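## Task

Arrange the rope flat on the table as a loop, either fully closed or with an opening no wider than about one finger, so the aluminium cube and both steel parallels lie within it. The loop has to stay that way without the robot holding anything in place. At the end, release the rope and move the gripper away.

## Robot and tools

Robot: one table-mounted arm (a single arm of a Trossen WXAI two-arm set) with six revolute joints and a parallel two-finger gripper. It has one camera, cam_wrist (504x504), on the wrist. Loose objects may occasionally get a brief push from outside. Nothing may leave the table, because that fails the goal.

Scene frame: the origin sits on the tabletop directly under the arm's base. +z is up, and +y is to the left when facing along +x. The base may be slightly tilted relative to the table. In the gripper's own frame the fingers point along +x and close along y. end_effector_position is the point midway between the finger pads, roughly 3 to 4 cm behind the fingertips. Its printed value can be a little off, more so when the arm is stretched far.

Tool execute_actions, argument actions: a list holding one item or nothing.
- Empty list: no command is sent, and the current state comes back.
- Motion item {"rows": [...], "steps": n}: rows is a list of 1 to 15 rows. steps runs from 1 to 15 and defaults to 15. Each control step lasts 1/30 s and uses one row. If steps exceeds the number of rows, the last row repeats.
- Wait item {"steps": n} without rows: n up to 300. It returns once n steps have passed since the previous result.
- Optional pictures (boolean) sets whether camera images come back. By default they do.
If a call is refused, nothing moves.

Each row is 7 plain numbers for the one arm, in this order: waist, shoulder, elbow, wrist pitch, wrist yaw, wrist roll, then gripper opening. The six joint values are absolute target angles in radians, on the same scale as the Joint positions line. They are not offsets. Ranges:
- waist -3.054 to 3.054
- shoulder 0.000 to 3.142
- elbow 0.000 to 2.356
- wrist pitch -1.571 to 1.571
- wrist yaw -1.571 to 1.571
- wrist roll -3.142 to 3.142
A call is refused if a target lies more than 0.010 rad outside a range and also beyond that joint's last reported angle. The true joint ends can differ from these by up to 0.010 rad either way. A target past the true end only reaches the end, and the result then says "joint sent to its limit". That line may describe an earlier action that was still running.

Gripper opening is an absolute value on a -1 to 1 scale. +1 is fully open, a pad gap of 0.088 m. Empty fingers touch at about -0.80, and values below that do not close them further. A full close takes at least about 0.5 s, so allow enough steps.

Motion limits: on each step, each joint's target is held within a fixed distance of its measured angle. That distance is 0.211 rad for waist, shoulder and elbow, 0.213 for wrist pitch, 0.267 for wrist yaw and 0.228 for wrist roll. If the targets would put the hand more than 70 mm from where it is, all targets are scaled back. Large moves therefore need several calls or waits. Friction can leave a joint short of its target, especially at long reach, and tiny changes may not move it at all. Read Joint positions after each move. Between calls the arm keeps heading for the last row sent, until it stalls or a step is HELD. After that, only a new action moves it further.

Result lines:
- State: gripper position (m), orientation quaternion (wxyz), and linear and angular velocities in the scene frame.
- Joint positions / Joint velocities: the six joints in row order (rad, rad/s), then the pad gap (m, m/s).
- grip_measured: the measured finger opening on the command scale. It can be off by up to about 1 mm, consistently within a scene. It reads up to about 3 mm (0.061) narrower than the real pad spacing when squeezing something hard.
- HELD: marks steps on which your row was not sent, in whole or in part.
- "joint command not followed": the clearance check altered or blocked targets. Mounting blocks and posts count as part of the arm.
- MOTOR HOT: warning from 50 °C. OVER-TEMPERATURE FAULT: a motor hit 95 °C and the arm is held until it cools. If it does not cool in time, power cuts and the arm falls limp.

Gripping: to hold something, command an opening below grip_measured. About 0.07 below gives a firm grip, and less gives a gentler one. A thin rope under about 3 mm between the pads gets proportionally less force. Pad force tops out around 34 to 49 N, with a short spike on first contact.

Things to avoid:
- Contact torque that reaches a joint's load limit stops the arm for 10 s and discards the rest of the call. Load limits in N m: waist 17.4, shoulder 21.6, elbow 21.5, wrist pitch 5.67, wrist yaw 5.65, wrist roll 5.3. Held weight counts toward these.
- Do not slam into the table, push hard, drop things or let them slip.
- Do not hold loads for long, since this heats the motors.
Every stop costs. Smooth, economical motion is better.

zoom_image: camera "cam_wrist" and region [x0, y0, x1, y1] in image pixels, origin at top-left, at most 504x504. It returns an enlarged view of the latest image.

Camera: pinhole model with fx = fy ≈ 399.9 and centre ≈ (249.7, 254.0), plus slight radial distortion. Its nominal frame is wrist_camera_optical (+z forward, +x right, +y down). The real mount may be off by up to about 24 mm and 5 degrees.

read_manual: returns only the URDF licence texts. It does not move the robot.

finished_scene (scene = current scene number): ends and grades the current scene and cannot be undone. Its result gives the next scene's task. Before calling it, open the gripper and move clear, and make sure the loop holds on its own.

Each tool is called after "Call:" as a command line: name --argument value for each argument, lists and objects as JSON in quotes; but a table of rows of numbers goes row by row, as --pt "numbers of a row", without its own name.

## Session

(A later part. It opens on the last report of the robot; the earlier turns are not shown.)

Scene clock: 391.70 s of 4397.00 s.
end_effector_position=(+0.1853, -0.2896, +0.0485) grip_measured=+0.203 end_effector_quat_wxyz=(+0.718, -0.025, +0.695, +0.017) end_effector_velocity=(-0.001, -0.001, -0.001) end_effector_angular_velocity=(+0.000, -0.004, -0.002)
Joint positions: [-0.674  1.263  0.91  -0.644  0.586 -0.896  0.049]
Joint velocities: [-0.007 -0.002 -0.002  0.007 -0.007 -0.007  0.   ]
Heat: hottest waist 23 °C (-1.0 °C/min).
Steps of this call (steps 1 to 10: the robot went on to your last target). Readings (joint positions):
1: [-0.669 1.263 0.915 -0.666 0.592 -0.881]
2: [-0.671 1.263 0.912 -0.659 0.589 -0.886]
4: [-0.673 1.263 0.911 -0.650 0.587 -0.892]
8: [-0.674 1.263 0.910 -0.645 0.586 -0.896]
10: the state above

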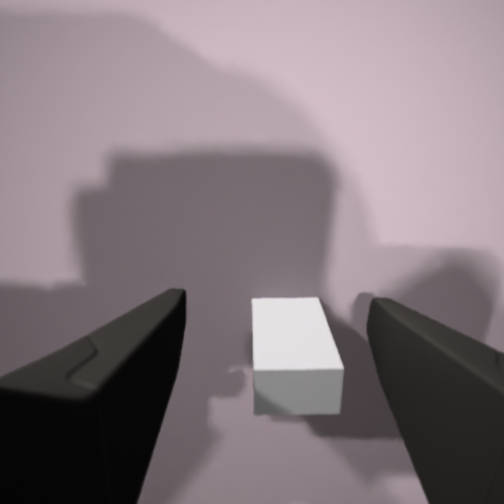

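Call:
execute_actions --actions '[{"rows":[[-0.679,1.268,0.905,-0.642,0.583,-0.9,-0.52]],"steps":13}]' --pictures false

Call:
execute_actions --actions '[{"rows":[[-0.656,1.26,0.918,-0.68,0.594,-0.87,-0.52],[-0.633,1.255,0.936,-0.72,0.605,-0.84,-0.52],[-0.61,1.25,0.954,-0.76,0.617,-0.81,-0.52],[-0.585,1.25,0.972,-0.8,0.628,-0.78,-0.52],[-0.55,1.25,0.98,-0.84,0.64,-0.745,-0.52],[-0.51,1.26,0.98,-0.88,0.66,-0.7,-0.52],[-0.46,1.28,0.98,-0.91,0.68,-0.64,-0.52],[-0.41,1.31,0.97,-0.93,0.7,-0.58,-0.52],[-0.36,1.34,0.96,-0.95,0.72,-0.52,-0.52],[-0.31,1.37,0.95,-0.958,0.73,-0.46,-0.52],[-0.26,1.4,0.94,-0.958,0.74,-0.4,-0.52],[-0.21,1.43,0.93,-0.958,0.75,-0.34,-0.52],[-0.16,1.46,0.92,-0.958,0.76,-0.28,-0.52],[-0.11,1.5,0.912,-0.958,0.76,-0.22,-0.52],[0.327,1.836,0.912,-0.958,0.734,0.3,-0.52]]}]' --pictures false

Call:
execute_actions --actions '[{"steps":22}]'

Scene clock: 400.50 s of 4397.00 s.
end_effector_position=(+0.1856, -0.2898, +0.0484) grip_measured=-0.461 end_effector_quat_wxyz=(+0.719, -0.025, +0.695, +0.017) end_effector_velocity=(-0.001, +0.004, +0.001) end_effector_angular_velocity=(+0.025, -0.005, +0.001)
Joint positions: [-0.675  1.263  0.91  -0.643  0.584 -0.897  0.016]
Joint velocities: [-0.002 -0.002  0.002 -0.022 -0.022  0.007 -0.   ]
Heat: hottest waist 23 °C (-1.0 °C/min).
Steps of this call (steps 1 to 30: the robot went on to your last target; steps 31 to 90: nothing new was sent; then 5.37 s passed at rest; steps 91 to 103: all 13 steps of this action). Readings (joint positions):
91: [-0.675 1.263 0.910 -0.644 0.585 -0.897]
92: [-0.675 1.263 0.910 -0.644 0.585 -0.897]
94: [-0.675 1.263 0.910 -0.643 0.585 -0.897]
98: [-0.675 1.263 0.910 -0.643 0.584 -0.897]
103: the state above

Scene clock: 401.00 s of 4397.00 s.
end_effector_position=(+0.2318, -0.1821, +0.0907) grip_measured=-0.461 end_effector_quat_wxyz=(+0.697, -0.028, +0.714, +0.057) end_effector_velocity=(+0.173, +0.520, +0.007) end_effector_angular_velocity=(+0.205, +0.197, +0.563)
Joint positions: [-0.18   1.46   0.938 -0.951  0.742 -0.301  0.016]
Joint velocities: [ 1.575  1.438 -0.11  -0.227  0.007  1.795 -0.   ]
Heat: hottest waist 23 °C (-1.0 °C/min).
Steps of this call (steps 1 to 15: all 15 steps of this action). Readings (joint positions):
1: [-0.673 1.263 0.911 -0.647 0.586 -0.894]
2: [-0.667 1.263 0.915 -0.666 0.590 -0.880]
4: [-0.639 1.263 0.928 -0.728 0.605 -0.839]
8: [-0.517 1.268 0.965 -0.857 0.661 -0.695]
15: the state above

Scene clock: 401.73 s of 4397.00 s.
end_effector_position=(+0.2520, -0.0321, +0.1160) grip_measured=-0.461 end_effector_quat_wxyz=(+0.715, -0.055, +0.694, +0.057) end_effector_velocity=(+0.000, +0.003, +0.001) end_effector_angular_velocity=(+0.009, -0.007, -0.007)
Joint positions: [ 0.324  1.828  0.916 -0.957  0.732  0.297  0.016]
Joint velocities: [ 0.007 -0.002 -0.002  0.007 -0.007  0.007  0.   ]
Heat: hottest waist 23 °C (-1.0 °C/min).
Steps of this call (steps 1 to 22: the robot went on to your last target). Readings (joint positions):
1: [-0.126 1.510 0.937 -0.952 0.742 -0.239]
2: [-0.070 1.566 0.936 -0.950 0.742 -0.176]
4: [0.046 1.685 0.932 -0.951 0.739 -0.049]
8: [0.271 1.817 0.917 -0.956 0.727 0.196]
22: the state above

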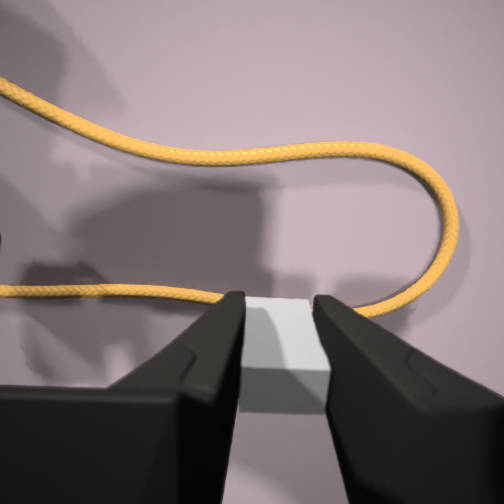

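Call:
execute_actions --actions '[{"rows":[[0.306,1.842,0.9,-0.92,0.738,0.275,-0.52],[0.285,1.848,0.886,-0.88,0.743,0.25,-0.52],[0.263,1.854,0.873,-0.842,0.747,0.225,-0.52],[0.242,1.86,0.86,-0.803,0.752,0.2,-0.52],[0.221,1.866,0.847,-0.765,0.756,0.175,-0.52],[0.2,1.872,0.834,-0.726,0.761,0.15,-0.52],[0.179,1.879,0.821,-0.688,0.765,0.125,-0.52],[0.157,1.886,0.808,-0.649,0.77,0.1,-0.52],[0.136,1.893,0.795,-0.61,0.775,0.075,-0.52],[0.115,1.9,0.78,-0.572,0.779,0.05,-0.52]]}]' --pictures false

Call:
execute_actions --actions '[{"rows":[[0.115,1.9,0.78,-0.572,0.779,0.05,-0.52],[0.115,1.9,0.78,-0.572,0.779,0.05,-0.52],[0.115,1.9,0.78,-0.572,0.779,0.05,-0.52],[0.115,1.9,0.78,-0.572,0.779,0.05,-0.52],[0.115,1.9,0.78,-0.572,0.779,0.05,-0.52],[0.115,1.9,0.78,-0.572,0.779,0.05,-0.52],[0.115,1.9,0.78,-0.572,0.779,0.05,0.1]]}]' --pictures false

Call:
execute_actions --actions '[{"rows":[[0.157,1.886,0.808,-0.649,0.77,0.1,0.1],[0.157,1.886,0.808,-0.649,0.77,0.1,0.1],[0.2,1.872,0.834,-0.726,0.761,0.15,0.1],[0.2,1.872,0.834,-0.726,0.761,0.15,0.1],[0.242,1.86,0.86,-0.803,0.752,0.2,0.1],[0.242,1.86,0.86,-0.803,0.752,0.2,0.1],[0.285,1.848,0.886,-0.88,0.743,0.2,0.1],[0.285,1.848,0.886,-0.88,0.743,0.2,0.1],[1.1,1.3,1.3,-1.5,0.5,0,1]]}]' --pictures false

Call:
execute_actions --actions '[{"steps":25}]'

Scene clock: 415.27 s of 4397.00 s.
end_effector_position=(+0.2595, -0.0405, +0.0489) grip_measured=-0.461 end_effector_quat_wxyz=(+0.714, -0.044, +0.698, +0.045) end_effector_velocity=(+0.007, +0.001, -0.014) end_effector_angular_velocity=(+0.006, -0.046, -0.001)
Joint positions: [ 0.119  1.893  0.79  -0.588  0.775  0.062  0.016]
Joint velocities: [-0.037  0.007 -0.046  0.154  0.007 -0.095 -0.   ]
Heat: hottest waist 24 °C (+1.0 °C/min).
Steps of this call (steps 1 to 15: the robot went on to your last target; steps 16 to 90: nothing new was sent; then 10.03 s passed at rest; steps 91 to 105: all 15 steps of this action). Readings (joint positions):
91: [0.323 1.829 0.915 -0.952 0.732 0.295]
92: [0.318 1.831 0.911 -0.932 0.734 0.284]
94: [0.293 1.838 0.897 -0.874 0.741 0.248]
98: [0.211 1.863 0.848 -0.737 0.757 0.159]
105: the state above

Scene clock: 415.77 s of 4397.00 s.
end_effector_position=(+0.2616, -0.0403, +0.0488) grip_measured=+0.074 end_effector_quat_wxyz=(+0.717, -0.043, +0.694, +0.044) end_effector_velocity=(+0.001, -0.002, -0.000) end_effector_angular_velocity=(-0.006, -0.005, -0.014)
Joint positions: [ 0.119  1.893  0.789 -0.573  0.777  0.053  0.043]
Joint velocities: [-0.002 -0.002 -0.002  0.007  0.007  0.007  0.013]
Heat: hottest waist 24 °C (+1.0 °C/min).
Steps of this call (steps 1 to 15: all 15 steps of this action). Readings (joint positions):
1: [0.119 1.893 0.789 -0.583 0.775 0.059]
2: [0.119 1.893 0.789 -0.580 0.776 0.057]
4: [0.119 1.893 0.789 -0.576 0.776 0.055]
8: [0.119 1.893 0.789 -0.574 0.776 0.053]
15: the state above

Scene clock: 416.27 s of 4397.00 s.
end_effector_position=(+0.2717, -0.0209, +0.2114) grip_measured=+0.845 end_effector_quat_wxyz=(+0.778, -0.066, +0.590, +0.207) end_effector_velocity=(+0.005, -0.061, +0.626) end_effector_angular_velocity=(+0.797, -1.385, +0.497)
Joint positions: [ 0.486  1.653  1.078 -1.063  0.567  0.051  0.08 ]
Joint velocities: [ 1.111 -1.043  1.087 -1.033 -0.374 -0.286  0.129]
Heat: hottest waist 24 °C (+1.0 °C/min).
Steps of this call (steps 1 to 15: all 15 steps of this action). Readings (joint positions):
1: [0.122 1.893 0.791 -0.587 0.777 0.062]
2: [0.130 1.893 0.794 -0.608 0.777 0.072]
4: [0.161 1.889 0.806 -0.669 0.770 0.110]
8: [0.244 1.869 0.853 -0.810 0.753 0.177]
15: the state above

Scene clock: 417.10 s of 4397.00 s.
end_effector_position=(+0.1541, -0.0428, +0.3706) grip_measured=+1.000 end_effector_quat_wxyz=(+0.834, -0.190, +0.346, +0.385) end_effector_velocity=(-0.001, -0.001, -0.002) end_effector_angular_velocity=(-0.007, +0.005, +0.011)
Joint positions: [ 1.097  1.304  1.301 -1.497  0.499  0.003  0.088]
Joint velocities: [-0.002 -0.002 -0.002 -0.007 -0.007 -0.007  0.   ]
Heat: hottest waist 24 °C (+1.0 °C/min).
Steps of this call (steps 1 to 25: the robot went on to your last target). Readings (joint positions):
1: [0.523 1.619 1.114 -1.098 0.556 0.042]
2: [0.561 1.583 1.148 -1.134 0.547 0.036]
4: [0.643 1.505 1.206 -1.214 0.531 0.024]
8: [0.865 1.347 1.280 -1.414 0.512 0.009]
25: the state above

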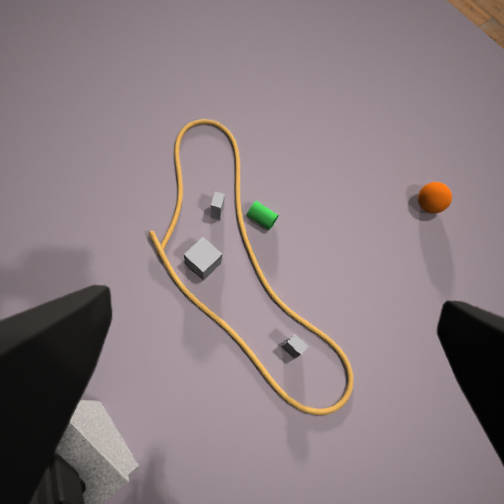

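Call:
finished_scene --scene 1

The scene is finished: the task was done.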